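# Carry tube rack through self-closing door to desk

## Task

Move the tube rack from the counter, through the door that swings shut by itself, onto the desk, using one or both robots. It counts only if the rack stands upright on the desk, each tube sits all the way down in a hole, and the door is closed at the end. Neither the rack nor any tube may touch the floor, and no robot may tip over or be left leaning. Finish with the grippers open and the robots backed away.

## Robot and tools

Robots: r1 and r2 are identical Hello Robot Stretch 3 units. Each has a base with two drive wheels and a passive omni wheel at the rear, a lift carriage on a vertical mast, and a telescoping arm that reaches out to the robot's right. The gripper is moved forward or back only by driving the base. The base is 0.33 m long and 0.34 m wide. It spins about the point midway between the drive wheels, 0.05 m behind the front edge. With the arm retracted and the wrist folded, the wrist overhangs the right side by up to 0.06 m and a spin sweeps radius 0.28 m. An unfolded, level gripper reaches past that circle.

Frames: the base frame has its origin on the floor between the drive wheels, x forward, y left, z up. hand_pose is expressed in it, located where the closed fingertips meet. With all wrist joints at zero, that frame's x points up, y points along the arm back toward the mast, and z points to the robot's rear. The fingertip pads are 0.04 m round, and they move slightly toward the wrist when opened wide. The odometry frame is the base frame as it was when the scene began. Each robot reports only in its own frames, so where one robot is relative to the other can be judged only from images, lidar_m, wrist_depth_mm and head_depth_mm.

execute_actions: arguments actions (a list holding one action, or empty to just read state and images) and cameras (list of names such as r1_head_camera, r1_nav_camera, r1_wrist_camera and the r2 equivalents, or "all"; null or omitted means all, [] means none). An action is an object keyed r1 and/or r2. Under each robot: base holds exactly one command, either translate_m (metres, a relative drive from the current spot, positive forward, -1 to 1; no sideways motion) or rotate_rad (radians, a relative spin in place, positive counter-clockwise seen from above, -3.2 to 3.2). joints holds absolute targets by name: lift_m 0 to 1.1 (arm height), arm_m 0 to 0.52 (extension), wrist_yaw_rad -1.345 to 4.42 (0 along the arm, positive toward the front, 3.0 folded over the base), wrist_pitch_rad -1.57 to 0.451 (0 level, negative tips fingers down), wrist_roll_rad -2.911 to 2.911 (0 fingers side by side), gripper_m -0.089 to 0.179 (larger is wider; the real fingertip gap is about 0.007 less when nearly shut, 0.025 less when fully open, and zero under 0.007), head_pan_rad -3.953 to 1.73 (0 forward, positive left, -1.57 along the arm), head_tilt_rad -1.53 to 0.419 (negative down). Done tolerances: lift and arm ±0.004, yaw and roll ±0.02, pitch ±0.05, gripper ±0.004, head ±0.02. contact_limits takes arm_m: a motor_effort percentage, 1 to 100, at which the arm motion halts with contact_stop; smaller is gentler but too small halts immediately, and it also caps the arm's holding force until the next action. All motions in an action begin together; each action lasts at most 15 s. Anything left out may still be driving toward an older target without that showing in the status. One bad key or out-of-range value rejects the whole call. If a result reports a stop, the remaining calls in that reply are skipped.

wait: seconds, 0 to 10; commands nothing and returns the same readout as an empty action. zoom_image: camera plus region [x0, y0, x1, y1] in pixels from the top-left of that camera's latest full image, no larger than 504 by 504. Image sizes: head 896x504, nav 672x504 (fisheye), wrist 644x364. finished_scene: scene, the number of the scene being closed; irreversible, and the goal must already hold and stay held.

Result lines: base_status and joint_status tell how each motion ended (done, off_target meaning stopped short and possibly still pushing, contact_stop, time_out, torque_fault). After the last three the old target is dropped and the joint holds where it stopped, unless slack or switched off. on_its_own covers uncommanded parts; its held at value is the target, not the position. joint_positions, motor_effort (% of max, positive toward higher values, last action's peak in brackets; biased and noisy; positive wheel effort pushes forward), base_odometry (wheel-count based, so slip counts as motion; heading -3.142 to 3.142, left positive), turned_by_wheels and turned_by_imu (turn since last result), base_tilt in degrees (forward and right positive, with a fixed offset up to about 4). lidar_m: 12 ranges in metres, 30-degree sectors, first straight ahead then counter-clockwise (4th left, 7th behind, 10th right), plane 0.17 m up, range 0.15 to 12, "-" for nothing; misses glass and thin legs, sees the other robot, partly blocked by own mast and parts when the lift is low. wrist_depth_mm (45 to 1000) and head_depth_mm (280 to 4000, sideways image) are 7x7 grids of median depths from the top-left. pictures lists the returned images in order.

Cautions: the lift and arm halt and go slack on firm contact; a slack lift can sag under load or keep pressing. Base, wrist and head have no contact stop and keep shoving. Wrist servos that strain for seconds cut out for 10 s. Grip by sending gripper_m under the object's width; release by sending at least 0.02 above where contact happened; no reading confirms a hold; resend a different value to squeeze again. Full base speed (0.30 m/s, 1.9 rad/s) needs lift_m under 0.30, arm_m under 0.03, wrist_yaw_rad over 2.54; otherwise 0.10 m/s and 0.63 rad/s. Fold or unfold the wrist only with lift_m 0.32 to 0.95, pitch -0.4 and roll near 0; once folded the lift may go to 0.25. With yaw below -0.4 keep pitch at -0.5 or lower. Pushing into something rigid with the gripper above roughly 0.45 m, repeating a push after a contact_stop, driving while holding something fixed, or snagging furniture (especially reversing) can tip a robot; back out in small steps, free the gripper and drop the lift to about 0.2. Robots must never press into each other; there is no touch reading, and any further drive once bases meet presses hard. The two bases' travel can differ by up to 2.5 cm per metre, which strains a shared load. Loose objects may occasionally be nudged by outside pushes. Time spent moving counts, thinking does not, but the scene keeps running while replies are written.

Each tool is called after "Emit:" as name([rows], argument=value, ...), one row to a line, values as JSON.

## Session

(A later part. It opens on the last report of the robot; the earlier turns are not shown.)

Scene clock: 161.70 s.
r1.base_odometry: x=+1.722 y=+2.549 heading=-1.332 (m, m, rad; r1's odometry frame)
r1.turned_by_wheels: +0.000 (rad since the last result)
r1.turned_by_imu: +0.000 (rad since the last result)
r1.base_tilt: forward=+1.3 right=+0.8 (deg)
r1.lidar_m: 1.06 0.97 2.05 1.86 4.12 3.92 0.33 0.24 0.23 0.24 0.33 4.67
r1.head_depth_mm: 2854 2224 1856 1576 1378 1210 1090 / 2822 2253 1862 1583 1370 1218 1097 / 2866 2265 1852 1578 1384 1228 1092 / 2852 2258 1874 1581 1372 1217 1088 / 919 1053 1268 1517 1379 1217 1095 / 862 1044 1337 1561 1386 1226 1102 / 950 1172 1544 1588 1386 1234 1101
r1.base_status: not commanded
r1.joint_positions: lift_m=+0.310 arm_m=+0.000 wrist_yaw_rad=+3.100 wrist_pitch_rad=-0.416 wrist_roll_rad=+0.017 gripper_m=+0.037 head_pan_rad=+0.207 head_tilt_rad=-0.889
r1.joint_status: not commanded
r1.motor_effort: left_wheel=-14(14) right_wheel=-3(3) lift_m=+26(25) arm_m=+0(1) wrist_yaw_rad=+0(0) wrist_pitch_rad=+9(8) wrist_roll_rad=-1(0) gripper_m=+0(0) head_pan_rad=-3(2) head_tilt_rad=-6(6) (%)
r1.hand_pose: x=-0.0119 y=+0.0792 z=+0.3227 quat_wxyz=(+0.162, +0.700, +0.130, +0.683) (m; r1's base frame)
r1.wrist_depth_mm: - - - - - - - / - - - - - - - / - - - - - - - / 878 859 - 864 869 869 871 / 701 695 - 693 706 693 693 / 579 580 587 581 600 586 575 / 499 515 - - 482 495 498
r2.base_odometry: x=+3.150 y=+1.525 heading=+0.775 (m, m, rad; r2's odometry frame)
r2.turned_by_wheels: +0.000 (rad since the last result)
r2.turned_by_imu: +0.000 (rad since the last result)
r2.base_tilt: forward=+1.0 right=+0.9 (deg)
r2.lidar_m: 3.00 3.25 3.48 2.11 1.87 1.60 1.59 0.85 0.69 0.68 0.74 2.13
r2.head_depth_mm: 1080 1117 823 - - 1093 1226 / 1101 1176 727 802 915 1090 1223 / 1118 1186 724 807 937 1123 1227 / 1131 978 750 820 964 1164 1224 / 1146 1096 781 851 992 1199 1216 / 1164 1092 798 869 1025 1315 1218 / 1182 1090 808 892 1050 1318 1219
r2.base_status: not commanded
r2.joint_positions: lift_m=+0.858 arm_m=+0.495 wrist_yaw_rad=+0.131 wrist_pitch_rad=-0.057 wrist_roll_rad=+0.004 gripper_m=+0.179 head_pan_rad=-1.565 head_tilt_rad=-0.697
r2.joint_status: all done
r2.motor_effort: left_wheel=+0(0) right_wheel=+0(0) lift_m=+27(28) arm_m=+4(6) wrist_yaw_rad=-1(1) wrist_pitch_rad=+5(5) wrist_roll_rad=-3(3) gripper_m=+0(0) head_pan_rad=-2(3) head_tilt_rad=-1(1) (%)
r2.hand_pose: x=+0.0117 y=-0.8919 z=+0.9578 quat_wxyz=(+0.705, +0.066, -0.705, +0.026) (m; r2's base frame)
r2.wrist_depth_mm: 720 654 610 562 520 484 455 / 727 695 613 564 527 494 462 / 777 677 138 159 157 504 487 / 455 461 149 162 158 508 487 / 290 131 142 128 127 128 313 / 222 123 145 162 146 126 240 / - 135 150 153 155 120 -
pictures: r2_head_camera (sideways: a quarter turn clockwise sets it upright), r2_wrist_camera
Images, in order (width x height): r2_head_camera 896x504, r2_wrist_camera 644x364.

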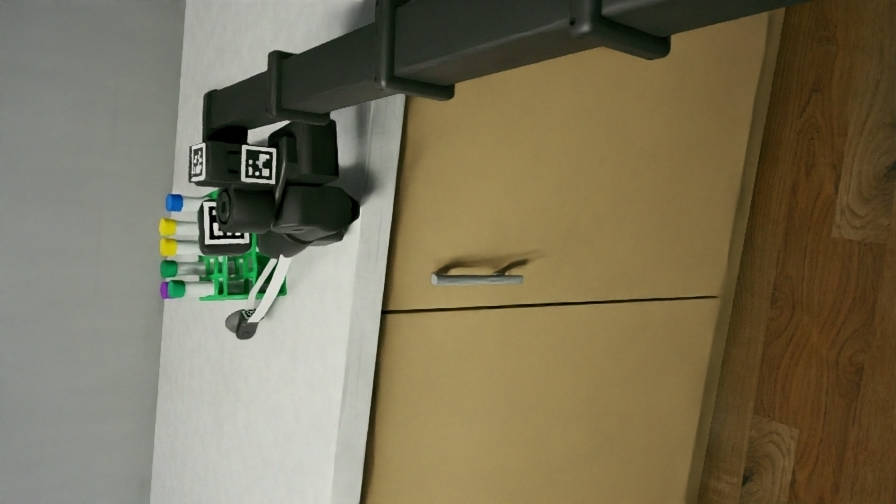

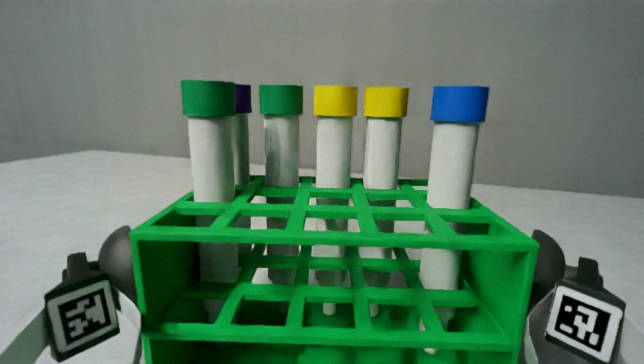

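Emit:
execute_actions([
  {"r2":{"joints":{"gripper_m":0.10}}},
], cameras=["r2_wrist_camera"])

Emit:
execute_actions([
  {"r2":{"joints":{"lift_m":0.89}}},
], cameras=["r2_head_camera","r2_wrist_camera"])

Scene clock: 163.37 s.
r1.base_odometry: x=+1.722 y=+2.549 heading=-1.332 (m, m, rad; r1's odometry frame)
r1.turned_by_wheels: +0.000 (rad since the last result)
r1.turned_by_imu: +0.000 (rad since the last result)
r1.base_tilt: forward=+1.2 right=+0.8 (deg)
r1.lidar_m: 1.06 0.97 2.05 1.87 4.11 3.93 0.33 0.24 0.23 0.24 0.33 4.67
r1.head_depth_mm: 2842 2230 1854 1577 1373 1217 1089 / 2879 2237 1857 1586 1366 1215 1089 / 2877 2264 1861 1587 1378 1209 1086 / 2843 2239 1882 1573 1378 1226 1098 / 921 1057 1261 1526 1383 1224 1102 / 859 1048 1344 1545 1380 1220 1100 / 944 1171 1547 1586 1386 1230 1100
r1.base_status: not commanded
r1.joint_positions: lift_m=+0.310 arm_m=+0.000 wrist_yaw_rad=+3.100 wrist_pitch_rad=-0.416 wrist_roll_rad=+0.017 gripper_m=+0.037 head_pan_rad=+0.207 head_tilt_rad=-0.889
r1.joint_status: not commanded
r1.motor_effort: left_wheel=-14(14) right_wheel=-3(3) lift_m=+25(25) arm_m=+0(1) wrist_yaw_rad=-1(0) wrist_pitch_rad=+8(9) wrist_roll_rad=-1(1) gripper_m=+0(1) head_pan_rad=-2(3) head_tilt_rad=-6(6) (%)
r1.hand_pose: x=-0.0119 y=+0.0792 z=+0.3227 quat_wxyz=(+0.162, +0.700, +0.130, +0.683) (m; r1's base frame)
r1.wrist_depth_mm: - - - - - - - / - - - - - - - / - - - - - - - / 867 896 - 890 873 876 898 / 693 693 - 702 697 699 698 / 581 581 584 580 605 575 584 / 497 514 - - 487 504 494
r2.base_odometry: x=+3.150 y=+1.525 heading=+0.775 (m, m, rad; r2's odometry frame)
r2.turned_by_wheels: +0.000 (rad since the last result)
r2.turned_by_imu: +0.000 (rad since the last result)
r2.base_tilt: forward=+0.7 right=+1.1 (deg)
r2.lidar_m: 3.01 3.27 3.46 2.12 1.87 1.60 1.59 0.84 0.69 0.68 0.74 2.13
r2.head_depth_mm: 1085 1111 825 - - 1091 1217 / 1104 1177 726 802 913 1088 1226 / 1119 1190 725 807 939 1120 1224 / 1131 1102 747 818 962 1160 1221 / 1148 1093 781 851 995 1201 1223 / 1166 1093 800 867 1021 1312 1219 / 1181 1085 806 888 1055 1323 1214
r2.base_status: not commanded
r2.joint_positions: lift_m=+0.858 arm_m=+0.495 wrist_yaw_rad=+0.131 wrist_pitch_rad=-0.057 wrist_roll_rad=+0.004 gripper_m=+0.101 head_pan_rad=-1.565 head_tilt_rad=-0.697
r2.joint_status: all done
r2.motor_effort: left_wheel=+0(0) right_wheel=-1(0) lift_m=+27(27) arm_m=+3(4) wrist_yaw_rad=-1(0) wrist_pitch_rad=+5(5) wrist_roll_rad=-3(3) gripper_m=-22(98) head_pan_rad=-3(2) head_tilt_rad=-1(1) (%)
r2.hand_pose: x=+0.0117 y=-0.8919 z=+0.9577 quat_wxyz=(+0.705, +0.066, -0.705, +0.026) (m; r2's base frame)
r2.wrist_depth_mm: 722 660 598 561 516 482 450 / 747 671 604 552 524 494 473 / 778 685 174 174 172 504 481 / 457 462 152 176 154 514 494 / 287 271 158 185 166 151 315 / 212 134 152 153 161 137 226 / 174 162 165 167 167 149 176
pictures: r2_wrist_camera
Images, in order (width x height): r2_wrist_camera 644x364.

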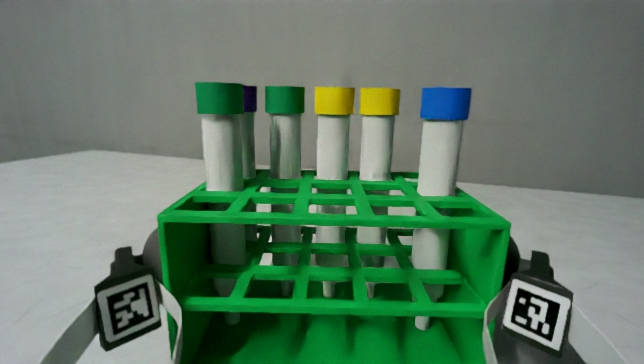

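Scene clock: 164.47 s.
r1.base_odometry: x=+1.722 y=+2.549 heading=-1.332 (m, m, rad; r1's odometry frame)
r1.turned_by_wheels: +0.000 (rad since the last result)
r1.turned_by_imu: +0.000 (rad since the last result)
r1.base_tilt: forward=+1.3 right=+0.8 (deg)
r1.lidar_m: 1.06 0.98 2.05 1.87 4.14 3.92 0.33 0.24 0.23 0.24 0.33 4.67
r1.head_depth_mm: 2840 2262 1848 1580 1375 1213 1100 / 2862 2254 1883 1576 1378 1215 1086 / 2838 2263 1857 1583 1388 1219 1092 / 2857 2263 1854 1586 1383 1217 1093 / 925 1054 1263 1522 1385 1223 1099 / 858 1045 1344 1561 1373 1228 1092 / 948 1167 1544 1594 1379 1225 1093
r1.base_status: not commanded
r1.joint_positions: lift_m=+0.310 arm_m=+0.000 wrist_yaw_rad=+3.100 wrist_pitch_rad=-0.416 wrist_roll_rad=+0.017 gripper_m=+0.037 head_pan_rad=+0.207 head_tilt_rad=-0.889
r1.joint_status: not commanded
r1.motor_effort: left_wheel=-14(14) right_wheel=-3(3) lift_m=+25(25) arm_m=+0(0) wrist_yaw_rad=+0(0) wrist_pitch_rad=+9(9) wrist_roll_rad=-1(1) gripper_m=+0(0) head_pan_rad=-2(2) head_tilt_rad=-5(6) (%)
r1.hand_pose: x=-0.0119 y=+0.0792 z=+0.3227 quat_wxyz=(+0.162, +0.700, +0.130, +0.683) (m; r1's base frame)
r1.wrist_depth_mm: - - - - - - - / - - - - - - - / - - - - - - - / 880 876 - 882 854 869 887 / 686 698 - 709 696 700 689 / 576 577 583 581 602 581 583 / 492 511 - - 488 499 496
r2.base_odometry: x=+3.150 y=+1.525 heading=+0.775 (m, m, rad; r2's odometry frame)
r2.turned_by_wheels: +0.000 (rad since the last result)
r2.turned_by_imu: +0.000 (rad since the last result)
r2.base_tilt: forward=+0.9 right=+1.0 (deg)
r2.lidar_m: 3.01 3.26 3.48 2.12 1.88 1.61 1.58 0.85 0.68 0.68 0.74 2.13
r2.head_depth_mm: 1084 1115 - - 894 1059 1223 / 1100 1177 742 789 912 1088 1222 / 1118 - 727 808 938 1123 1224 / 1137 859 753 817 969 1161 1221 / 1150 1098 781 851 995 1202 1218 / 1169 1094 796 869 1024 1318 1221 / 1185 1081 810 890 1055 1321 1222
r2.base_status: not commanded
r2.joint_positions: lift_m=+0.890 arm_m=+0.495 wrist_yaw_rad=+0.131 wrist_pitch_rad=-0.070 wrist_roll_rad=+0.004 gripper_m=+0.101 head_pan_rad=-1.565 head_tilt_rad=-0.697
r2.joint_status: all done
r2.motor_effort: left_wheel=+0(1) right_wheel=+0(0) lift_m=+28(29) arm_m=+4(4) wrist_yaw_rad=-1(1) wrist_pitch_rad=+9(9) wrist_roll_rad=-3(3) gripper_m=-23(21) head_pan_rad=-3(3) head_tilt_rad=-2(1) (%)
r2.hand_pose: x=+0.0116 y=-0.8914 z=+0.9864 quat_wxyz=(+0.706, +0.071, -0.705, +0.021) (m; r2's base frame)
r2.wrist_depth_mm: 711 650 601 546 519 485 459 / 728 675 614 572 532 502 470 / 792 708 179 178 174 514 481 / 544 557 158 180 156 530 499 / 353 333 161 179 166 151 384 / 259 133 152 154 157 138 277 / 215 201 164 168 164 149 217
pictures: r2_head_camera (sideways: a quarter turn clockwise sets it upright), r2_wrist_camera
Images, in order (width x height): r2_head_camera 896x504, r2_wrist_camera 644x364.

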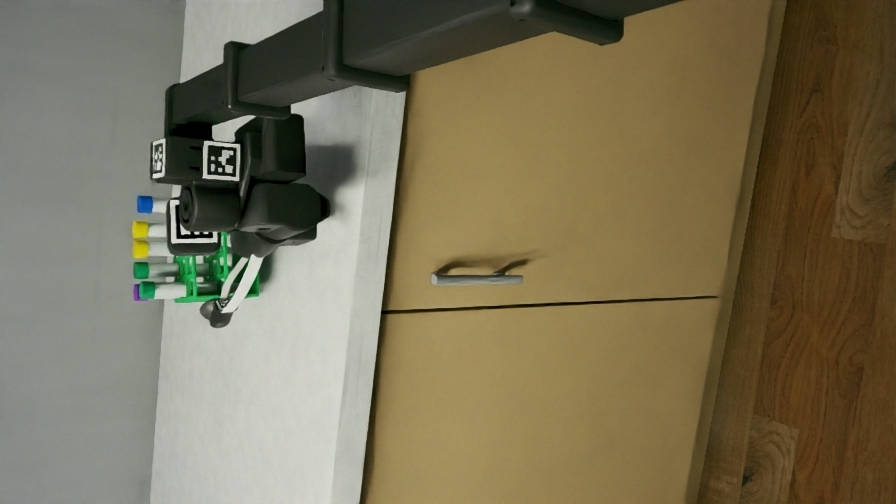

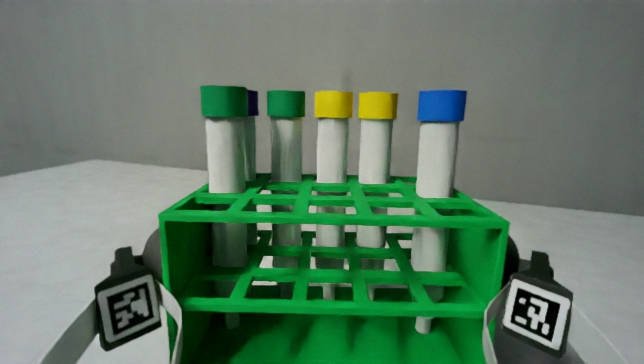

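Emit:
execute_actions([
  {"r2":{"joints":{"gripper_m":0.07,"wrist_pitch_rad":0.05}}},
], cameras=["r2_wrist_camera"])

Scene clock: 165.57 s.
r1.base_odometry: x=+1.722 y=+2.549 heading=-1.332 (m, m, rad; r1's odometry frame)
r1.turned_by_wheels: +0.000 (rad since the last result)
r1.turned_by_imu: +0.000 (rad since the last result)
r1.base_tilt: forward=+1.3 right=+0.7 (deg)
r1.lidar_m: 1.06 0.98 2.04 1.88 4.11 3.92 0.33 0.24 0.23 0.24 0.33 4.64
r1.head_depth_mm: 2871 2230 1851 1566 1374 1217 1094 / 2853 2237 1870 1579 1366 1219 1092 / 2848 2242 1838 1587 1371 1219 1098 / 2849 2278 1867 1579 1387 1214 1094 / 916 1055 1263 1527 1377 1225 1094 / 858 1041 1348 1565 1385 1221 1094 / 942 1167 1537 1601 1387 1226 1102
r1.base_status: not commanded
r1.joint_positions: lift_m=+0.310 arm_m=+0.000 wrist_yaw_rad=+3.100 wrist_pitch_rad=-0.416 wrist_roll_rad=+0.017 gripper_m=+0.037 head_pan_rad=+0.207 head_tilt_rad=-0.889
r1.joint_status: not commanded
r1.motor_effort: left_wheel=-14(14) right_wheel=-3(3) lift_m=+24(25) arm_m=-1(1) wrist_yaw_rad=+0(0) wrist_pitch_rad=+8(9) wrist_roll_rad=+0(1) gripper_m=+0(2) head_pan_rad=-3(4) head_tilt_rad=-6(6) (%)
r1.hand_pose: x=-0.0119 y=+0.0792 z=+0.3227 quat_wxyz=(+0.162, +0.700, +0.130, +0.683) (m; r1's base frame)
r1.wrist_depth_mm: - - - - - - - / - - - - - - - / - - - - - - - / 873 854 - 876 873 875 881 / 698 705 - 701 693 705 699 / 581 576 586 575 603 585 584 / 497 510 - - 484 499 497
r2.base_odometry: x=+3.150 y=+1.525 heading=+0.775 (m, m, rad; r2's odometry frame)
r2.turned_by_wheels: +0.000 (rad since the last result)
r2.turned_by_imu: +0.000 (rad since the last result)
r2.base_tilt: forward=+0.9 right=+1.0 (deg)
r2.lidar_m: 3.00 3.24 3.45 2.11 1.88 1.60 1.59 0.85 0.69 0.68 0.74 2.13
r2.head_depth_mm: 1089 1119 - - 899 1059 1222 / 1107 1173 742 792 912 1093 1234 / 1115 - 739 808 944 1125 1225 / 1122 837 752 817 965 1163 1224 / 1141 1068 781 851 994 1202 1219 / 1166 1094 799 867 1019 1320 1214 / 1180 1089 807 892 1055 1317 1222
r2.base_status: not commanded
r2.joint_positions: lift_m=+0.890 arm_m=+0.495 wrist_yaw_rad=+0.131 wrist_pitch_rad=+0.013 wrist_roll_rad=+0.004 gripper_m=+0.072 head_pan_rad=-1.565 head_tilt_rad=-0.697
r2.joint_status: all done
r2.motor_effort: left_wheel=+1(0) right_wheel=+0(1) lift_m=+28(28) arm_m=+4(4) wrist_yaw_rad=-1(0) wrist_pitch_rad=+11(12) wrist_roll_rad=-3(3) gripper_m=-35(100) head_pan_rad=-2(3) head_tilt_rad=-2(1) (%)
r2.hand_pose: x=+0.0120 y=-0.8940 z=+1.0074 quat_wxyz=(+0.704, +0.042, -0.707, +0.050) (m; r2's base frame)
r2.wrist_depth_mm: 723 669 612 567 524 488 464 / 776 693 624 582 537 504 474 / 771 702 176 177 172 521 483 / 780 720 158 180 155 521 493 / 457 422 160 179 166 151 487 / 317 133 152 154 160 138 344 / 253 234 165 168 168 149 258
pictures: r2_wrist_camera
Images, in order (width x height): r2_wrist_camera 644x364.

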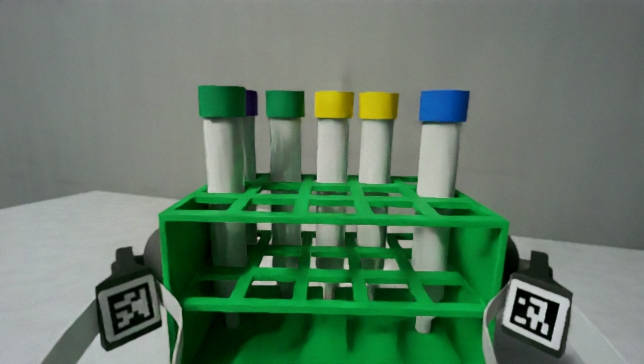

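Emit:
execute_actions([
  {"r2":{"joints":{"arm_m":0.0,"head_pan_rad":-0.8,"head_tilt_rad":-1.2}}},
], cameras=["r2_wrist_camera"])

Emit:
execute_actions([
  {"r2":{"joints":{"wrist_yaw_rad":2.0,"lift_m":0.7},"base":{"rotate_rad":1.2}}},
], cameras=["r2_wrist_camera","r2_nav_camera"])

Scene clock: 172.90 s.
r1.base_odometry: x=+1.722 y=+2.549 heading=-1.332 (m, m, rad; r1's odometry frame)
r1.turned_by_wheels: +0.000 (rad since the last result)
r1.turned_by_imu: +0.000 (rad since the last result)
r1.base_tilt: forward=+1.3 right=+0.8 (deg)
r1.lidar_m: 1.06 0.97 2.05 1.87 4.07 3.90 0.33 0.24 0.23 0.24 0.33 4.65
r1.head_depth_mm: 2869 2253 1842 1573 1376 1218 1087 / 2896 2254 1864 1575 1379 1223 1088 / 2821 2256 1873 1590 1379 1227 1088 / 2897 2261 1848 1584 1373 1223 1096 / 920 1056 1256 1523 1381 1225 1095 / 860 1046 1345 1565 1375 1225 1093 / 944 1169 1526 1591 1386 1225 1098
r1.base_status: not commanded
r1.joint_positions: lift_m=+0.310 arm_m=+0.000 wrist_yaw_rad=+3.100 wrist_pitch_rad=-0.416 wrist_roll_rad=+0.017 gripper_m=+0.037 head_pan_rad=+0.207 head_tilt_rad=-0.889
r1.joint_status: not commanded
r1.motor_effort: left_wheel=-14(14) right_wheel=-3(3) lift_m=+25(25) arm_m=-1(0) wrist_yaw_rad=-1(0) wrist_pitch_rad=+9(9) wrist_roll_rad=+0(0) gripper_m=+0(0) head_pan_rad=-2(3) head_tilt_rad=-6(6) (%)
r1.hand_pose: x=-0.0119 y=+0.0792 z=+0.3227 quat_wxyz=(+0.162, +0.700, +0.130, +0.683) (m; r1's base frame)
r1.wrist_depth_mm: - - - - - - - / - - - - - - - / - - - - - - - / 864 874 - 884 879 877 879 / 695 689 - 698 697 709 698 / 580 580 578 580 598 582 581 / 496 506 - - 481 503 496
r2.base_odometry: x=+3.150 y=+1.525 heading=+0.775 (m, m, rad; r2's odometry frame)
r2.turned_by_wheels: +0.000 (rad since the last result)
r2.turned_by_imu: +0.000 (rad since the last result)
r2.base_tilt: forward=+0.8 right=+1.0 (deg)
r2.lidar_m: 3.00 3.26 3.48 2.11 1.88 1.61 1.59 0.85 0.69 0.68 0.75 2.13
r2.head_depth_mm: 850 970 1133 1361 1277 1189 1115 / 950 1103 1424 1377 1272 1195 - / 1100 1289 1495 1378 1278 1217 - / 1788 1618 1485 1369 1263 1200 - / 1785 1618 1490 1368 1274 1187 1132 / 1778 1619 1489 1371 1270 1184 1111 / 1777 1618 1486 1370 1270 1184 1115
r2.base_status: not commanded
r2.joint_positions: lift_m=+0.890 arm_m=+0.001 wrist_yaw_rad=+0.131 wrist_pitch_rad=+0.014 wrist_roll_rad=+0.003 gripper_m=+0.102 head_pan_rad=-0.807 head_tilt_rad=-1.186
r2.joint_status: all done
r2.on_its_own: gripper_m is held at +0.101, not at your +0.070, by its stall guard, which is not easing now
r2.motor_effort: left_wheel=+0(0) right_wheel=+0(1) lift_m=+28(28) arm_m=-3(3) wrist_yaw_rad=-1(1) wrist_pitch_rad=+10(11) wrist_roll_rad=-2(3) gripper_m=-22(28) head_pan_rad=+2(34) head_tilt_rad=-5(28) (%)
r2.hand_pose: x=+0.0120 y=-0.4005 z=+1.0078 quat_wxyz=(+0.704, +0.042, -0.707, +0.051) (m; r2's base frame)
r2.wrist_depth_mm: - - - - 950 918 860 / - - - - 974 927 869 / - - 179 176 173 954 887 / - 892 157 180 155 970 902 / 654 578 161 179 166 151 525 / 685 133 153 155 160 138 376 / - 633 164 168 167 149 391
pictures: r2_wrist_camera
Images, in order (width x height): r2_wrist_camera 644x364.

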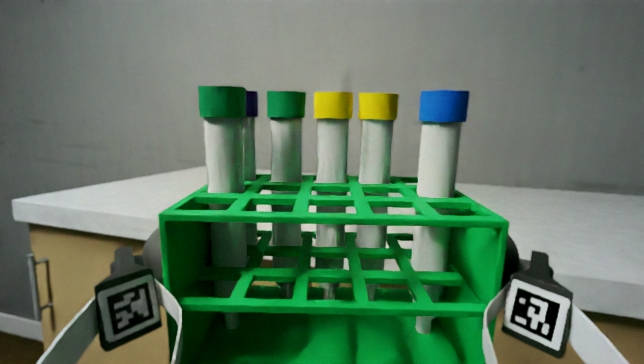

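Scene clock: 175.77 s.
r1.base_odometry: x=+1.722 y=+2.549 heading=-1.332 (m, m, rad; r1's odometry frame)
r1.turned_by_wheels: +0.000 (rad since the last result)
r1.turned_by_imu: +0.000 (rad since the last result)
r1.base_tilt: forward=+1.3 right=+0.8 (deg)
r1.lidar_m: 1.06 0.97 2.05 1.99 4.13 3.92 0.33 0.24 0.23 0.24 0.33 4.67
r1.head_depth_mm: 2824 2256 1844 1581 1371 1225 1095 / 2851 2243 1852 1586 1362 1208 1087 / 2885 2279 1850 1592 1385 1221 1090 / 2888 2246 1863 1576 1382 1223 1097 / 917 1055 1263 1521 1379 1222 1095 / 855 1045 1342 1553 1382 1223 1100 / 944 1170 1548 1585 1392 1229 1103
r1.base_status: not commanded
r1.joint_positions: lift_m=+0.310 arm_m=+0.000 wrist_yaw_rad=+3.100 wrist_pitch_rad=-0.416 wrist_roll_rad=+0.017 gripper_m=+0.037 head_pan_rad=+0.207 head_tilt_rad=-0.889
r1.joint_status: not commanded
r1.motor_effort: left_wheel=-14(14) right_wheel=-3(3) lift_m=+25(25) arm_m=-1(0) wrist_yaw_rad=+0(0) wrist_pitch_rad=+8(8) wrist_roll_rad=-1(1) gripper_m=+0(0) head_pan_rad=-3(3) head_tilt_rad=-6(6) (%)
r1.hand_pose: x=-0.0119 y=+0.0792 z=+0.3227 quat_wxyz=(+0.162, +0.700, +0.130, +0.683) (m; r1's base frame)
r1.wrist_depth_mm: - - - - - - - / - - - - - - - / - - - - - - - / 875 851 - 865 891 878 865 / 689 694 - 699 699 695 698 / 584 574 583 582 600 587 578 / 494 514 - - 487 499 496
r2.base_odometry: x=+3.150 y=+1.525 heading=+1.974 (m, m, rad; r2's odometry frame)
r2.turned_by_wheels: +1.200 (rad since the last result)
r2.turned_by_imu: +1.201 (rad since the last result)
r2.base_tilt: forward=+0.7 right=+0.9 (deg)
r2.lidar_m: 3.42 1.87 1.82 1.59 1.59 0.77 0.68 0.68 0.81 2.69 3.01 3.50
r2.head_depth_mm: 1792 1631 1497 1372 1312 1171 1125 / 1780 1627 1484 1381 1289 1175 - / 1793 1627 1489 1376 1305 - - / 1791 1622 1473 1373 1299 1199 - / 1783 1632 1483 1373 1276 1189 1135 / 1784 1616 1482 483 496 1183 1114 / 1778 1611 1481 453 435 1174 1112
r2.base_status: done
r2.joint_positions: lift_m=+0.700 arm_m=+0.001 wrist_yaw_rad=+1.998 wrist_pitch_rad=+0.014 wrist_roll_rad=+0.003 gripper_m=+0.102 head_pan_rad=-0.807 head_tilt_rad=-1.186
r2.joint_status: all done
r2.on_its_own: gripper_m is held at +0.101, not at your +0.070, by its stall guard, which is not easing now
r2.motor_effort: left_wheel=-2(9) right_wheel=+2(5) lift_m=+15(26) arm_m=-3(3) wrist_yaw_rad=+3(6) wrist_pitch_rad=+10(11) wrist_roll_rad=-2(2) gripper_m=-21(21) head_pan_rad=+2(2) head_tilt_rad=-5(5) (%)
r2.hand_pose: x=+0.2122 y=-0.0398 z=+0.8186 quat_wxyz=(+0.378, +0.593, -0.387, +0.596) (m; r2's base frame)
r2.wrist_depth_mm: - - - - - - - / - - - - - - - / - - 179 176 174 - - / - - 161 179 156 - - / - - 161 178 165 151 - / - 133 152 154 161 138 - / - - 164 169 169 149 -
pictures: r2_nav_camera (sideways: a quarter turn counterclockwise sets it upright), r2_wrist_camera
Images, in order (width x height): r2_nav_camera 672x504, r2_wrist_camera 644x364.

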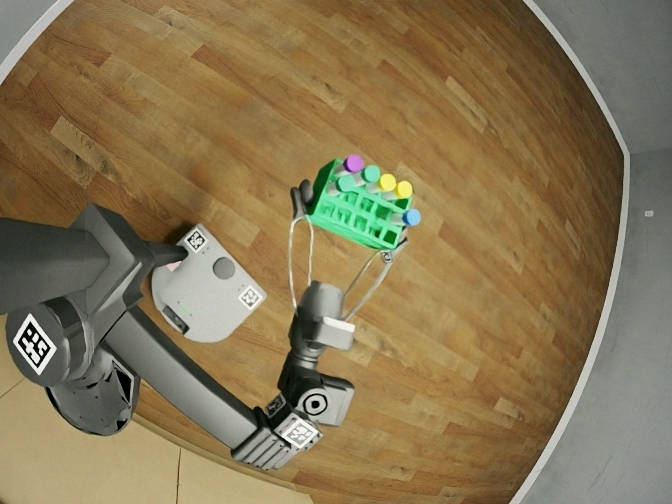

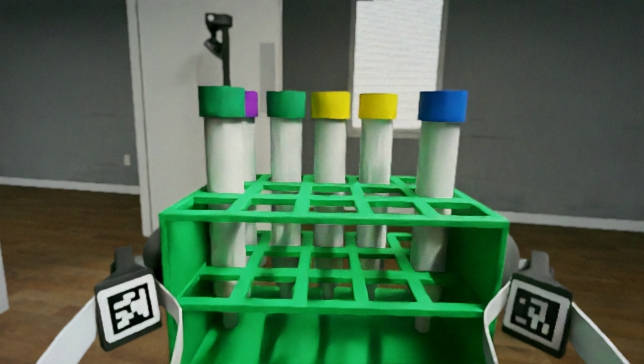

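Emit:
execute_actions([
  {"r2":{"joints":{"wrist_yaw_rad":2.58,"lift_m":0.45,"head_pan_rad":0},"base":{"rotate_rad":0.94}}},
], cameras=["r2_wrist_camera","r2_nav_camera"])

Scene clock: 179.50 s.
r1.base_odometry: x=+1.722 y=+2.549 heading=-1.332 (m, m, rad; r1's odometry frame)
r1.turned_by_wheels: +0.000 (rad since the last result)
r1.turned_by_imu: +0.000 (rad since the last result)
r1.base_tilt: forward=+1.3 right=+0.7 (deg)
r1.lidar_m: 1.06 0.97 2.05 2.00 4.11 3.91 0.33 0.24 0.23 0.24 0.33 4.68
r1.head_depth_mm: 2853 2245 1843 1572 1378 1210 1090 / 2889 2265 1864 1582 1371 1223 1094 / 2913 2281 1852 1576 1372 1215 1094 / 2885 2270 1869 1600 1384 1225 1093 / 920 1057 1265 1529 1380 1231 1100 / 860 1047 1346 1563 1384 1230 1099 / 946 1173 1524 1588 1394 1219 1099
r1.base_status: not commanded
r1.joint_positions: lift_m=+0.310 arm_m=+0.000 wrist_yaw_rad=+3.100 wrist_pitch_rad=-0.416 wrist_roll_rad=+0.017 gripper_m=+0.037 head_pan_rad=+0.207 head_tilt_rad=-0.889
r1.joint_status: not commanded
r1.motor_effort: left_wheel=-14(14) right_wheel=-3(3) lift_m=+25(25) arm_m=+0(0) wrist_yaw_rad=+0(0) wrist_pitch_rad=+9(9) wrist_roll_rad=-1(0) gripper_m=+0(0) head_pan_rad=-3(3) head_tilt_rad=-6(6) (%)
r1.hand_pose: x=-0.0119 y=+0.0792 z=+0.3227 quat_wxyz=(+0.162, +0.700, +0.130, +0.683) (m; r1's base frame)
r1.wrist_depth_mm: - - - - - - - / - - - - - - - / - - - - - - - / 883 857 - 873 880 866 891 / 700 695 - 693 703 692 702 / 578 579 583 589 600 584 583 / 496 513 - - 482 492 497
r2.base_odometry: x=+3.150 y=+1.525 heading=+2.914 (m, m, rad; r2's odometry frame)
r2.turned_by_wheels: +0.940 (rad since the last result)
r2.turned_by_imu: +0.941 (rad since the last result)
r2.base_tilt: forward=+0.8 right=+1.1 (deg)
r2.lidar_m: 1.93 1.60 1.59 0.82 0.68 0.68 0.76 2.27 3.00 3.30 3.44 1.88
r2.head_depth_mm: 1792 1633 1481 1363 1284 1187 1101 / 1791 1614 1484 1375 1274 1191 - / 1794 1613 1488 1373 1272 1200 - / 1770 1616 1490 1365 1271 1189 - / 1784 1617 1479 1367 1272 693 - / 1781 1611 1484 1365 1272 1152 1130 / 1765 1616 1476 1370 1274 1183 1124
r2.base_status: done
r2.joint_positions: lift_m=+0.450 arm_m=+0.001 wrist_yaw_rad=+2.578 wrist_pitch_rad=+0.014 wrist_roll_rad=+0.003 gripper_m=+0.102 head_pan_rad=-0.007 head_tilt_rad=-1.186
r2.joint_status: all done
r2.on_its_own: gripper_m is held at +0.101, not at your +0.070, by its stall guard, which is not easing now
r2.motor_effort: left_wheel=-3(8) right_wheel=+1(5) lift_m=+15(16) arm_m=-3(3) wrist_yaw_rad=+3(5) wrist_pitch_rad=+10(10) wrist_roll_rad=-2(2) gripper_m=-21(21) head_pan_rad=+2(35) head_tilt_rad=-5(6) (%)
r2.hand_pose: x=+0.1158 y=+0.0708 z=+0.5686 quat_wxyz=(+0.192, +0.679, -0.202, +0.680) (m; r2's base frame)
r2.wrist_depth_mm: 742 - - - - - - / 744 - - - - - - / 769 - 178 177 175 - - / 762 - 159 180 156 - - / 773 932 161 179 165 151 - / 754 134 152 154 161 137 - / 777 970 165 167 169 149 -
pictures: r2_nav_camera (sideways: a quarter turn counterclockwise sets it upright), r2_wrist_camera
Images, in order (width x height): r2_nav_camera 672x504, r2_wrist_camera 644x364.

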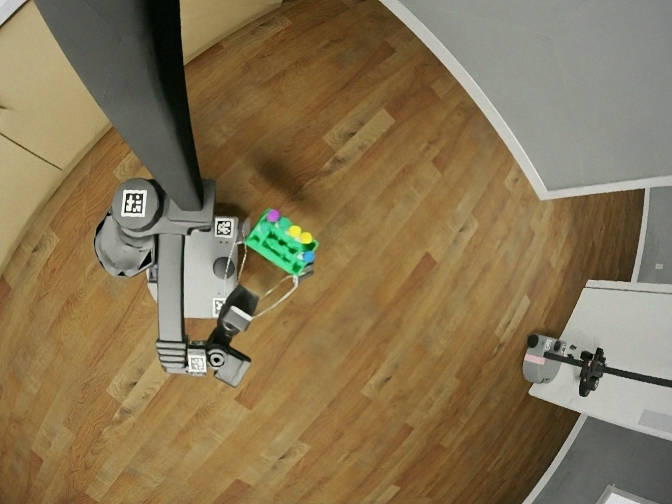

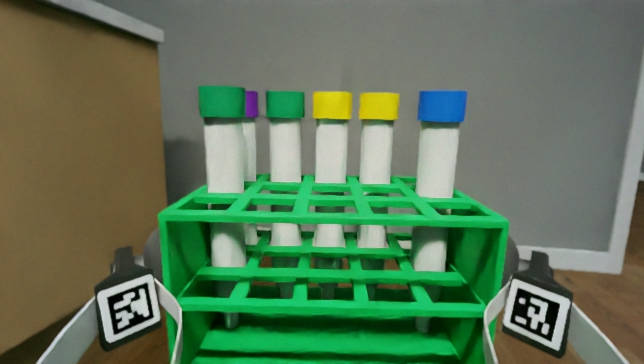

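Clear. Lower and drive.

Emit:
execute_actions([
  {"r2":{"joints":{"lift_m":0.285}}},
], cameras=[])

Emit:
execute_actions([
  {"r2":{"base":{"translate_m":1.0}}},
], cameras=["r2_wrist_camera"])

Emit:
execute_actions([
  {"r2":{"base":{"translate_m":0.8}}},
], cameras=["r2_wrist_camera","r2_nav_camera"])

Scene clock: 182.20 s.
r1.base_odometry: x=+1.722 y=+2.549 heading=-1.332 (m, m, rad; r1's odometry frame)
r1.turned_by_wheels: +0.000 (rad since the last result)
r1.turned_by_imu: +0.000 (rad since the last result)
r1.base_tilt: forward=+1.3 right=+0.7 (deg)
r1.lidar_m: 1.06 0.97 2.05 2.00 4.11 3.92 0.33 0.24 0.23 0.24 0.33 4.67
r1.head_depth_mm: 2830 2213 1844 1582 1378 1215 1088 / 2868 2247 1855 1579 1381 1220 1092 / 2888 2269 1870 1575 1376 1217 1088 / 2894 2270 1882 1590 1375 1217 1097 / 914 1049 1263 1510 1379 1221 1094 / 864 1051 1348 1555 1372 1218 1098 / 949 1168 1544 1598 1381 1225 1097
r1.base_status: not commanded
r1.joint_positions: lift_m=+0.310 arm_m=+0.000 wrist_yaw_rad=+3.100 wrist_pitch_rad=-0.416 wrist_roll_rad=+0.017 gripper_m=+0.037 head_pan_rad=+0.207 head_tilt_rad=-0.889
r1.joint_status: not commanded
r1.motor_effort: left_wheel=-14(13) right_wheel=-3(3) lift_m=+25(25) arm_m=+0(0) wrist_yaw_rad=+0(0) wrist_pitch_rad=+9(8) wrist_roll_rad=+0(1) gripper_m=+0(1) head_pan_rad=-3(2) head_tilt_rad=-6(6) (%)
r1.hand_pose: x=-0.0119 y=+0.0792 z=+0.3227 quat_wxyz=(+0.162, +0.700, +0.130, +0.683) (m; r1's base frame)
r1.wrist_depth_mm: - - - - - - - / - - - - - - - / - - - - - - - / 857 867 - 868 876 873 878 / 689 698 - 699 695 708 702 / 581 579 577 577 607 587 582 / 493 512 - - 483 494 498
r2.base_odometry: x=+3.150 y=+1.525 heading=+2.914 (m, m, rad; r2's odometry frame)
r2.turned_by_wheels: +0.000 (rad since the last result)
r2.turned_by_imu: +0.000 (rad since the last result)
r2.base_tilt: forward=+0.9 right=+0.9 (deg)
r2.lidar_m: 1.93 1.60 1.59 0.82 0.68 0.68 0.76 2.26 3.00 3.33 3.45 1.88
r2.head_depth_mm: 1785 1624 1486 1373 1275 1196 1111 / 1787 1626 1487 1364 1273 1187 - / 1784 1624 1487 1365 1272 1206 - / 1782 1618 1482 1374 1278 1187 - / 1778 1616 1492 1373 1274 795 - / 1783 1627 1480 1374 1270 1173 1136 / 1752 1622 1491 1374 1272 1186 1125
r2.base_status: not commanded
r2.joint_positions: lift_m=+0.285 arm_m=+0.001 wrist_yaw_rad=+2.578 wrist_pitch_rad=+0.014 wrist_roll_rad=+0.003 gripper_m=+0.102 head_pan_rad=-0.007 head_tilt_rad=-1.186
r2.joint_status: all done
r2.on_its_own: gripper_m is held at +0.101, not at your +0.070, by its stall guard, which is not easing now
r2.motor_effort: left_wheel=-2(2) right_wheel=+2(2) lift_m=+15(15) arm_m=-3(3) wrist_yaw_rad=+3(4) wrist_pitch_rad=+10(10) wrist_roll_rad=-2(2) gripper_m=-21(21) head_pan_rad=+2(2) head_tilt_rad=-5(6) (%)
r2.hand_pose: x=+0.1158 y=+0.0708 z=+0.4037 quat_wxyz=(+0.192, +0.679, -0.202, +0.680) (m; r2's base frame)
r2.wrist_depth_mm: 753 - - - - - - / 750 - - - - - - / 775 - 176 176 174 - - / 776 - 161 180 157 - - / 750 968 161 180 165 151 - / 846 133 152 155 161 138 - / 729 702 164 167 169 149 783
pictures: none
No camera images: the call's "cameras" was empty. Leave "cameras" out to get every camera's image.

Scene clock: 187.27 s.
r1.base_odometry: x=+1.722 y=+2.549 heading=-1.332 (m, m, rad; r1's odometry frame)
r1.turned_by_wheels: +0.000 (rad since the last result)
r1.turned_by_imu: +0.000 (rad since the last result)
r1.base_tilt: forward=+1.3 right=+0.7 (deg)
r1.lidar_m: 1.06 0.98 1.20 1.06 4.12 3.93 0.33 0.24 0.23 0.24 0.33 4.67
r1.head_depth_mm: 2867 2234 1852 1577 1370 1216 1091 / 2864 2283 1872 1584 1374 1231 1094 / 2898 2239 1854 1588 1385 1221 1094 / 2912 2295 1859 1587 1370 1221 1091 / 919 1054 1271 1516 1373 1221 1098 / 860 1050 1352 1564 1388 1219 1096 / 943 1174 1538 1602 1386 1228 1095
r1.base_status: not commanded
r1.joint_positions: lift_m=+0.310 arm_m=+0.000 wrist_yaw_rad=+3.100 wrist_pitch_rad=-0.416 wrist_roll_rad=+0.017 gripper_m=+0.037 head_pan_rad=+0.207 head_tilt_rad=-0.889
r1.joint_status: not commanded
r1.motor_effort: left_wheel=-14(14) right_wheel=-3(3) lift_m=+25(25) arm_m=-1(1) wrist_yaw_rad=-1(0) wrist_pitch_rad=+9(9) wrist_roll_rad=-1(1) gripper_m=+0(1) head_pan_rad=-3(3) head_tilt_rad=-5(6) (%)
r1.hand_pose: x=-0.0119 y=+0.0792 z=+0.3227 quat_wxyz=(+0.162, +0.700, +0.130, +0.683) (m; r1's base frame)
r1.wrist_depth_mm: - - - - - - - / - - - - - - - / - - - - - - - / 863 871 - 873 864 880 877 / 693 693 - 705 704 698 709 / 581 571 577 585 607 586 584 / 499 513 - - 486 498 497
r2.base_odometry: x=+2.176 y=+1.751 heading=+2.914 (m, m, rad; r2's odometry frame)
r2.turned_by_wheels: +0.000 (rad since the last result)
r2.turned_by_imu: +0.006 (rad since the last result)
r2.base_tilt: forward=+0.8 right=+1.0 (deg)
r2.lidar_m: 1.47 0.95 0.95 1.05 1.43 1.42 1.60 3.62 3.64 3.26 2.69 0.95
r2.head_depth_mm: 1462 1590 1435 1372 1277 1188 1118 / 1609 1618 1494 1371 1276 1192 - / 1737 1620 1488 1373 1270 1198 - / 1783 1618 1483 1374 1271 1187 - / 1773 1617 1479 1366 1275 794 - / 1795 1620 1479 1367 1272 1183 1133 / 1790 1621 1451 1365 1270 1190 1124
r2.base_status: done
r2.joint_positions: lift_m=+0.285 arm_m=+0.001 wrist_yaw_rad=+2.578 wrist_pitch_rad=+0.014 wrist_roll_rad=+0.003 gripper_m=+0.102 head_pan_rad=-0.007 head_tilt_rad=-1.186
r2.joint_status: not commanded
r2.on_its_own: gripper_m is held at +0.101, not at your +0.070, by its stall guard, which is not easing now
r2.motor_effort: left_wheel=-2(8) right_wheel=+1(8) lift_m=+15(15) arm_m=-3(3) wrist_yaw_rad=+2(2) wrist_pitch_rad=+10(10) wrist_roll_rad=-2(2) gripper_m=-22(21) head_pan_rad=+2(3) head_tilt_rad=-5(5) (%)
r2.hand_pose: x=+0.1157 y=+0.0708 z=+0.4036 quat_wxyz=(+0.192, +0.679, -0.201, +0.680) (m; r2's base frame)
r2.wrist_depth_mm: - - 976 951 907 891 - / - - 996 956 909 887 - / - - 178 177 170 928 - / - - 160 180 157 - - / - - 161 179 165 151 - / 951 134 153 155 162 138 - / 720 700 164 168 170 149 758
pictures: r2_wrist_camera
Images, in order (width x height): r2_wrist_camera 644x364.

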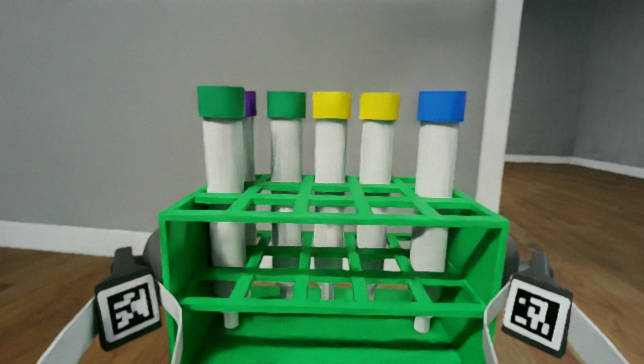

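Scene clock: 191.83 s.
r1.base_odometry: x=+1.722 y=+2.549 heading=-1.332 (m, m, rad; r1's odometry frame)
r1.turned_by_wheels: +0.000 (rad since the last result)
r1.turned_by_imu: +0.000 (rad since the last result)
r1.base_tilt: forward=+1.2 right=+0.7 (deg)
r1.lidar_m: 1.06 0.50 2.05 2.55 4.09 3.93 0.33 0.24 0.23 0.24 0.33 4.66
r1.head_depth_mm: 2843 2261 1851 1589 1368 1213 1091 / 2883 2249 1829 1590 1384 1216 1092 / 2861 2265 1856 1574 1387 1218 1092 / 2872 2267 1865 1581 1372 1221 1092 / 917 1063 1262 1460 1265 1186 1098 / 861 1048 1340 1577 1087 1076 1097 / 948 1174 1423 922 852 1094 1101
r1.base_status: not commanded
r1.joint_positions: lift_m=+0.310 arm_m=+0.000 wrist_yaw_rad=+3.100 wrist_pitch_rad=-0.416 wrist_roll_rad=+0.017 gripper_m=+0.037 head_pan_rad=+0.207 head_tilt_rad=-0.889
r1.joint_status: not commanded
r1.motor_effort: left_wheel=-14(14) right_wheel=-3(3) lift_m=+25(25) arm_m=+0(0) wrist_yaw_rad=-1(0) wrist_pitch_rad=+8(9) wrist_roll_rad=+0(0) gripper_m=+0(0) head_pan_rad=-3(3) head_tilt_rad=-6(5) (%)
r1.hand_pose: x=-0.0119 y=+0.0792 z=+0.3227 quat_wxyz=(+0.162, +0.700, +0.130, +0.683) (m; r1's base frame)
r1.wrist_depth_mm: - - - - - - - / - - - - - - - / - - - - - - - / 854 869 - 869 869 555 552 / 695 698 - 701 696 501 444 / 575 592 580 585 603 535 402 / 491 513 - - 481 481 458
r2.base_odometry: x=+1.397 y=+1.931 heading=+2.914 (m, m, rad; r2's odometry frame)
r2.turned_by_wheels: +0.000 (rad since the last result)
r2.turned_by_imu: +0.005 (rad since the last result)
r2.base_tilt: forward=+0.9 right=+1.0 (deg)
r2.lidar_m: 0.83 3.68 0.51 0.47 0.77 2.03 2.28 4.17 4.14 0.51 0.49 0.71
r2.head_depth_mm: 807 932 1108 1334 1276 1191 1110 / 906 1044 1259 1361 1273 1190 - / 1717 1288 1454 1370 1270 1205 - / 1789 1616 1476 1372 1276 1189 - / 1787 1620 1482 1371 1273 793 - / 1786 1614 1485 1369 1275 1178 1131 / 1773 1621 1478 1371 1272 1186 1125
r2.base_status: done
r2.joint_positions: lift_m=+0.285 arm_m=+0.001 wrist_yaw_rad=+2.578 wrist_pitch_rad=+0.014 wrist_roll_rad=+0.003 gripper_m=+0.102 head_pan_rad=-0.007 head_tilt_rad=-1.187
r2.joint_status: not commanded
r2.on_its_own: gripper_m is held at +0.101, not at your +0.070, by its stall guard, which is not easing now
r2.motor_effort: left_wheel=-2(7) right_wheel=+1(8) lift_m=+15(15) arm_m=-3(3) wrist_yaw_rad=+2(2) wrist_pitch_rad=+10(10) wrist_roll_rad=-2(2) gripper_m=-22(21) head_pan_rad=+2(2) head_tilt_rad=-5(5) (%)
r2.hand_pose: x=+0.1157 y=+0.0709 z=+0.4036 quat_wxyz=(+0.192, +0.679, -0.201, +0.680) (m; r2's base frame)
r2.wrist_depth_mm: 511 480 - - - - - / 518 485 519 - - - - / 533 505 175 176 170 - - / 554 520 163 180 155 - - / 566 543 161 179 165 151 - / 580 134 152 155 161 138 - / 597 559 164 168 168 149 780
pictures: r2_nav_camera (sideways: a quarter turn counterclockwise sets it upright), r2_wrist_camera
Images, in order (width x height): r2_nav_camera 672x504, r2_wrist_camera 644x364.

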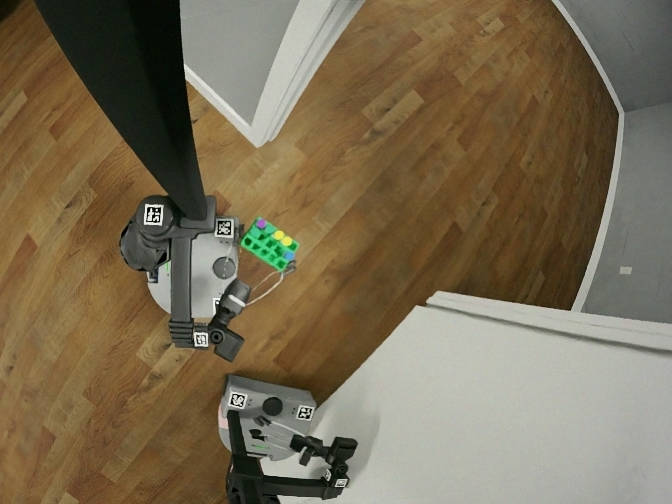

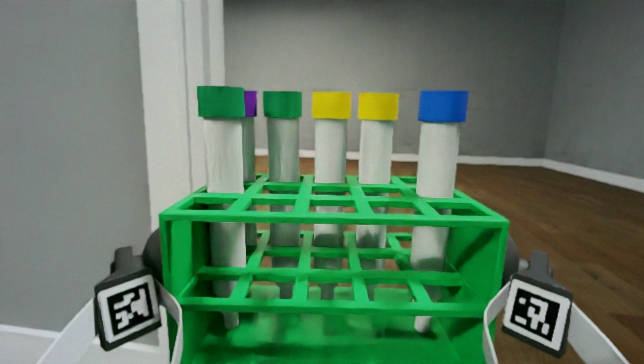

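Emit:
execute_actions([
  {"r2":{"base":{"translate_m":0.3}}},
], cameras=[])

Emit:
execute_actions([
  {"r2":{"base":{"rotate_rad":0.9}}},
], cameras=["r2_nav_camera"])

Scene clock: 195.73 s.
r1.base_odometry: x=+1.722 y=+2.549 heading=-1.332 (m, m, rad; r1's odometry frame)
r1.turned_by_wheels: +0.000 (rad since the last result)
r1.turned_by_imu: +0.000 (rad since the last result)
r1.base_tilt: forward=+1.3 right=+0.8 (deg)
r1.lidar_m: 0.49 0.97 2.04 2.55 4.09 3.93 0.33 0.24 0.23 0.24 0.33 4.66
r1.head_depth_mm: 2842 2233 1863 1575 1377 1212 1095 / 2858 2243 1871 1580 1348 1205 1094 / 2863 2252 1869 1582 946 1162 1096 / 546 666 823 947 868 1121 1100 / 925 1058 1269 923 1221 1173 1096 / 861 1042 1339 1566 1380 1227 1097 / 951 1180 1525 1578 1380 1228 1094
r1.base_status: not commanded
r1.joint_positions: lift_m=+0.310 arm_m=+0.000 wrist_yaw_rad=+3.100 wrist_pitch_rad=-0.416 wrist_roll_rad=+0.017 gripper_m=+0.037 head_pan_rad=+0.207 head_tilt_rad=-0.889
r1.joint_status: not commanded
r1.motor_effort: left_wheel=-14(14) right_wheel=-3(3) lift_m=+25(25) arm_m=+0(1) wrist_yaw_rad=-1(0) wrist_pitch_rad=+8(8) wrist_roll_rad=-1(1) gripper_m=+1(0) head_pan_rad=-3(3) head_tilt_rad=-6(6) (%)
r1.hand_pose: x=-0.0119 y=+0.0792 z=+0.3227 quat_wxyz=(+0.162, +0.700, +0.130, +0.683) (m; r1's base frame)
r1.wrist_depth_mm: - - - - - - - / - - - - - - - / - - - - - - - / 862 869 - 863 865 882 864 / 695 697 - 702 691 704 695 / 577 576 578 585 600 580 584 / 496 512 - - 488 496 473
r2.base_odometry: x=+1.105 y=+1.999 heading=+2.914 (m, m, rad; r2's odometry frame)
r2.turned_by_wheels: +0.000 (rad since the last result)
r2.turned_by_imu: +0.002 (rad since the last result)
r2.base_tilt: forward=+0.8 right=+0.9 (deg)
r2.lidar_m: 0.63 3.27 4.33 0.53 0.52 2.28 2.53 4.38 0.48 0.48 0.50 0.50
r2.head_depth_mm: 584 648 769 946 1219 1187 1112 / 667 762 905 1109 1263 1190 - / 1789 1596 1175 1349 1276 1206 - / 1781 1619 1483 1375 1279 1186 - / 1776 1629 1488 1376 1274 794 - / 1777 1611 1475 1364 1263 1180 1136 / 1776 1609 1479 1369 1273 1193 1122
r2.base_status: done
r2.joint_positions: lift_m=+0.285 arm_m=+0.001 wrist_yaw_rad=+2.578 wrist_pitch_rad=+0.014 wrist_roll_rad=+0.003 gripper_m=+0.102 head_pan_rad=-0.007 head_tilt_rad=-1.187
r2.joint_status: not commanded
r2.on_its_own: gripper_m is held at +0.101, not at your +0.070, by its stall guard, which is not easing now
r2.motor_effort: left_wheel=-2(8) right_wheel=+2(7) lift_m=+15(15) arm_m=-3(3) wrist_yaw_rad=+1(2) wrist_pitch_rad=+11(10) wrist_roll_rad=-2(2) gripper_m=-21(21) head_pan_rad=+2(3) head_tilt_rad=-5(5) (%)
r2.hand_pose: x=+0.1157 y=+0.0709 z=+0.4036 quat_wxyz=(+0.192, +0.679, -0.201, +0.680) (m; r2's base frame)
r2.wrist_depth_mm: - - - - - - - / - - - - - - - / - - 177 175 175 - - / - - 163 180 155 - - / - - 161 179 167 151 - / 922 134 152 155 162 138 - / 523 700 164 167 169 149 767
pictures: none
No camera images: the call's "cameras" was empty. Leave "cameras" out to get every camera's image.

Scene clock: 197.50 s.
r1.base_odometry: x=+1.722 y=+2.549 heading=-1.332 (m, m, rad; r1's odometry frame)
r1.turned_by_wheels: +0.000 (rad since the last result)
r1.turned_by_imu: +0.000 (rad since the last result)
r1.base_tilt: forward=+1.2 right=+0.8 (deg)
r1.lidar_m: 0.49 0.52 2.04 2.55 4.09 3.93 0.33 0.24 0.23 0.24 0.33 4.66
r1.head_depth_mm: 2831 2254 1846 1581 1376 1210 1093 / 2877 2246 1865 1579 907 1208 1096 / 2870 2257 1868 1478 941 1086 1090 / 2851 2235 1863 1565 865 1087 1095 / 475 540 655 857 809 1167 1102 / 825 1049 1329 1543 1374 1223 1099 / 940 1173 1537 1585 1383 1228 1099
r1.base_status: not commanded
r1.joint_positions: lift_m=+0.310 arm_m=+0.000 wrist_yaw_rad=+3.100 wrist_pitch_rad=-0.416 wrist_roll_rad=+0.017 gripper_m=+0.037 head_pan_rad=+0.207 head_tilt_rad=-0.889
r1.joint_status: not commanded
r1.motor_effort: left_wheel=-14(14) right_wheel=-3(3) lift_m=+25(25) arm_m=+0(1) wrist_yaw_rad=+0(0) wrist_pitch_rad=+9(8) wrist_roll_rad=-1(0) gripper_m=+1(1) head_pan_rad=-3(3) head_tilt_rad=-6(6) (%)
r1.hand_pose: x=-0.0119 y=+0.0792 z=+0.3227 quat_wxyz=(+0.162, +0.700, +0.130, +0.683) (m; r1's base frame)
r1.wrist_depth_mm: - - - - - - - / - - - - - - - / - - - - - - - / 864 878 - 871 867 861 882 / 709 693 - 691 706 701 695 / 581 577 582 581 601 578 576 / 495 505 - - 484 495 483
r2.base_odometry: x=+1.105 y=+1.999 heading=-2.469 (m, m, rad; r2's odometry frame)
r2.turned_by_wheels: +0.900 (rad since the last result)
r2.turned_by_imu: +0.898 (rad since the last result)
r2.base_tilt: forward=+0.9 right=+0.8 (deg)
r2.lidar_m: 4.34 3.96 0.50 1.05 2.37 4.28 0.58 0.48 0.50 0.50 0.54 2.71
r2.head_depth_mm: 1778 1624 1479 1374 1271 1185 1115 / 1790 1622 1484 1372 1275 1189 - / 1781 1620 1484 1370 1272 1202 - / 1776 1626 1484 1371 1273 1185 - / 1774 1626 1481 1367 1273 791 - / 1776 1620 1483 1371 1270 1182 1135 / 1785 1616 1487 1368 1267 1187 1121
r2.base_status: done
r2.joint_positions: lift_m=+0.285 arm_m=+0.001 wrist_yaw_rad=+2.578 wrist_pitch_rad=+0.014 wrist_roll_rad=+0.003 gripper_m=+0.102 head_pan_rad=-0.007 head_tilt_rad=-1.187
r2.joint_status: not commanded
r2.on_its_own: gripper_m is held at +0.101, not at your +0.070, by its stall guard, which is not easing now
r2.motor_effort: left_wheel=-2(11) right_wheel=+2(7) lift_m=+15(15) arm_m=-3(3) wrist_yaw_rad=+2(2) wrist_pitch_rad=+11(10) wrist_roll_rad=-2(2) gripper_m=-21(21) head_pan_rad=+2(2) head_tilt_rad=-5(4) (%)
r2.hand_pose: x=+0.1157 y=+0.0709 z=+0.4036 quat_wxyz=(+0.192, +0.679, -0.201, +0.680) (m; r2's base frame)
r2.wrist_depth_mm: - - 797 532 - - - / - - 661 546 - - - / - - 178 177 172 - - / - - 157 181 156 - - / - - 160 180 165 152 - / 956 134 153 154 161 139 - / 724 704 164 168 169 149 783
pictures: r2_nav_camera (sideways: a quarter turn counterclockwise sets it upright)
Images, in order (width x height): r2_nav_camera 672x504.

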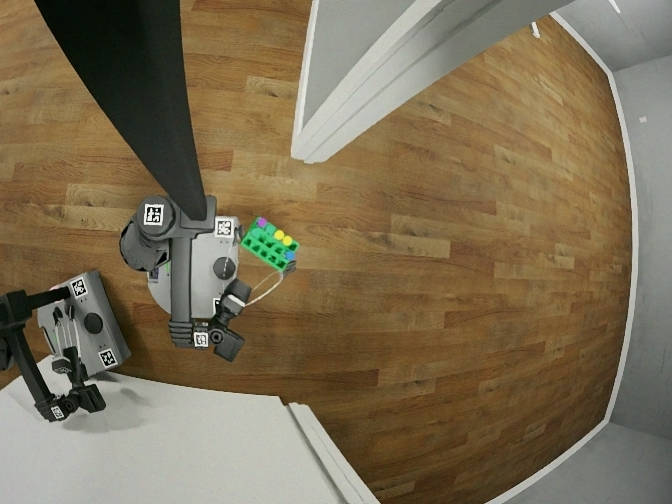

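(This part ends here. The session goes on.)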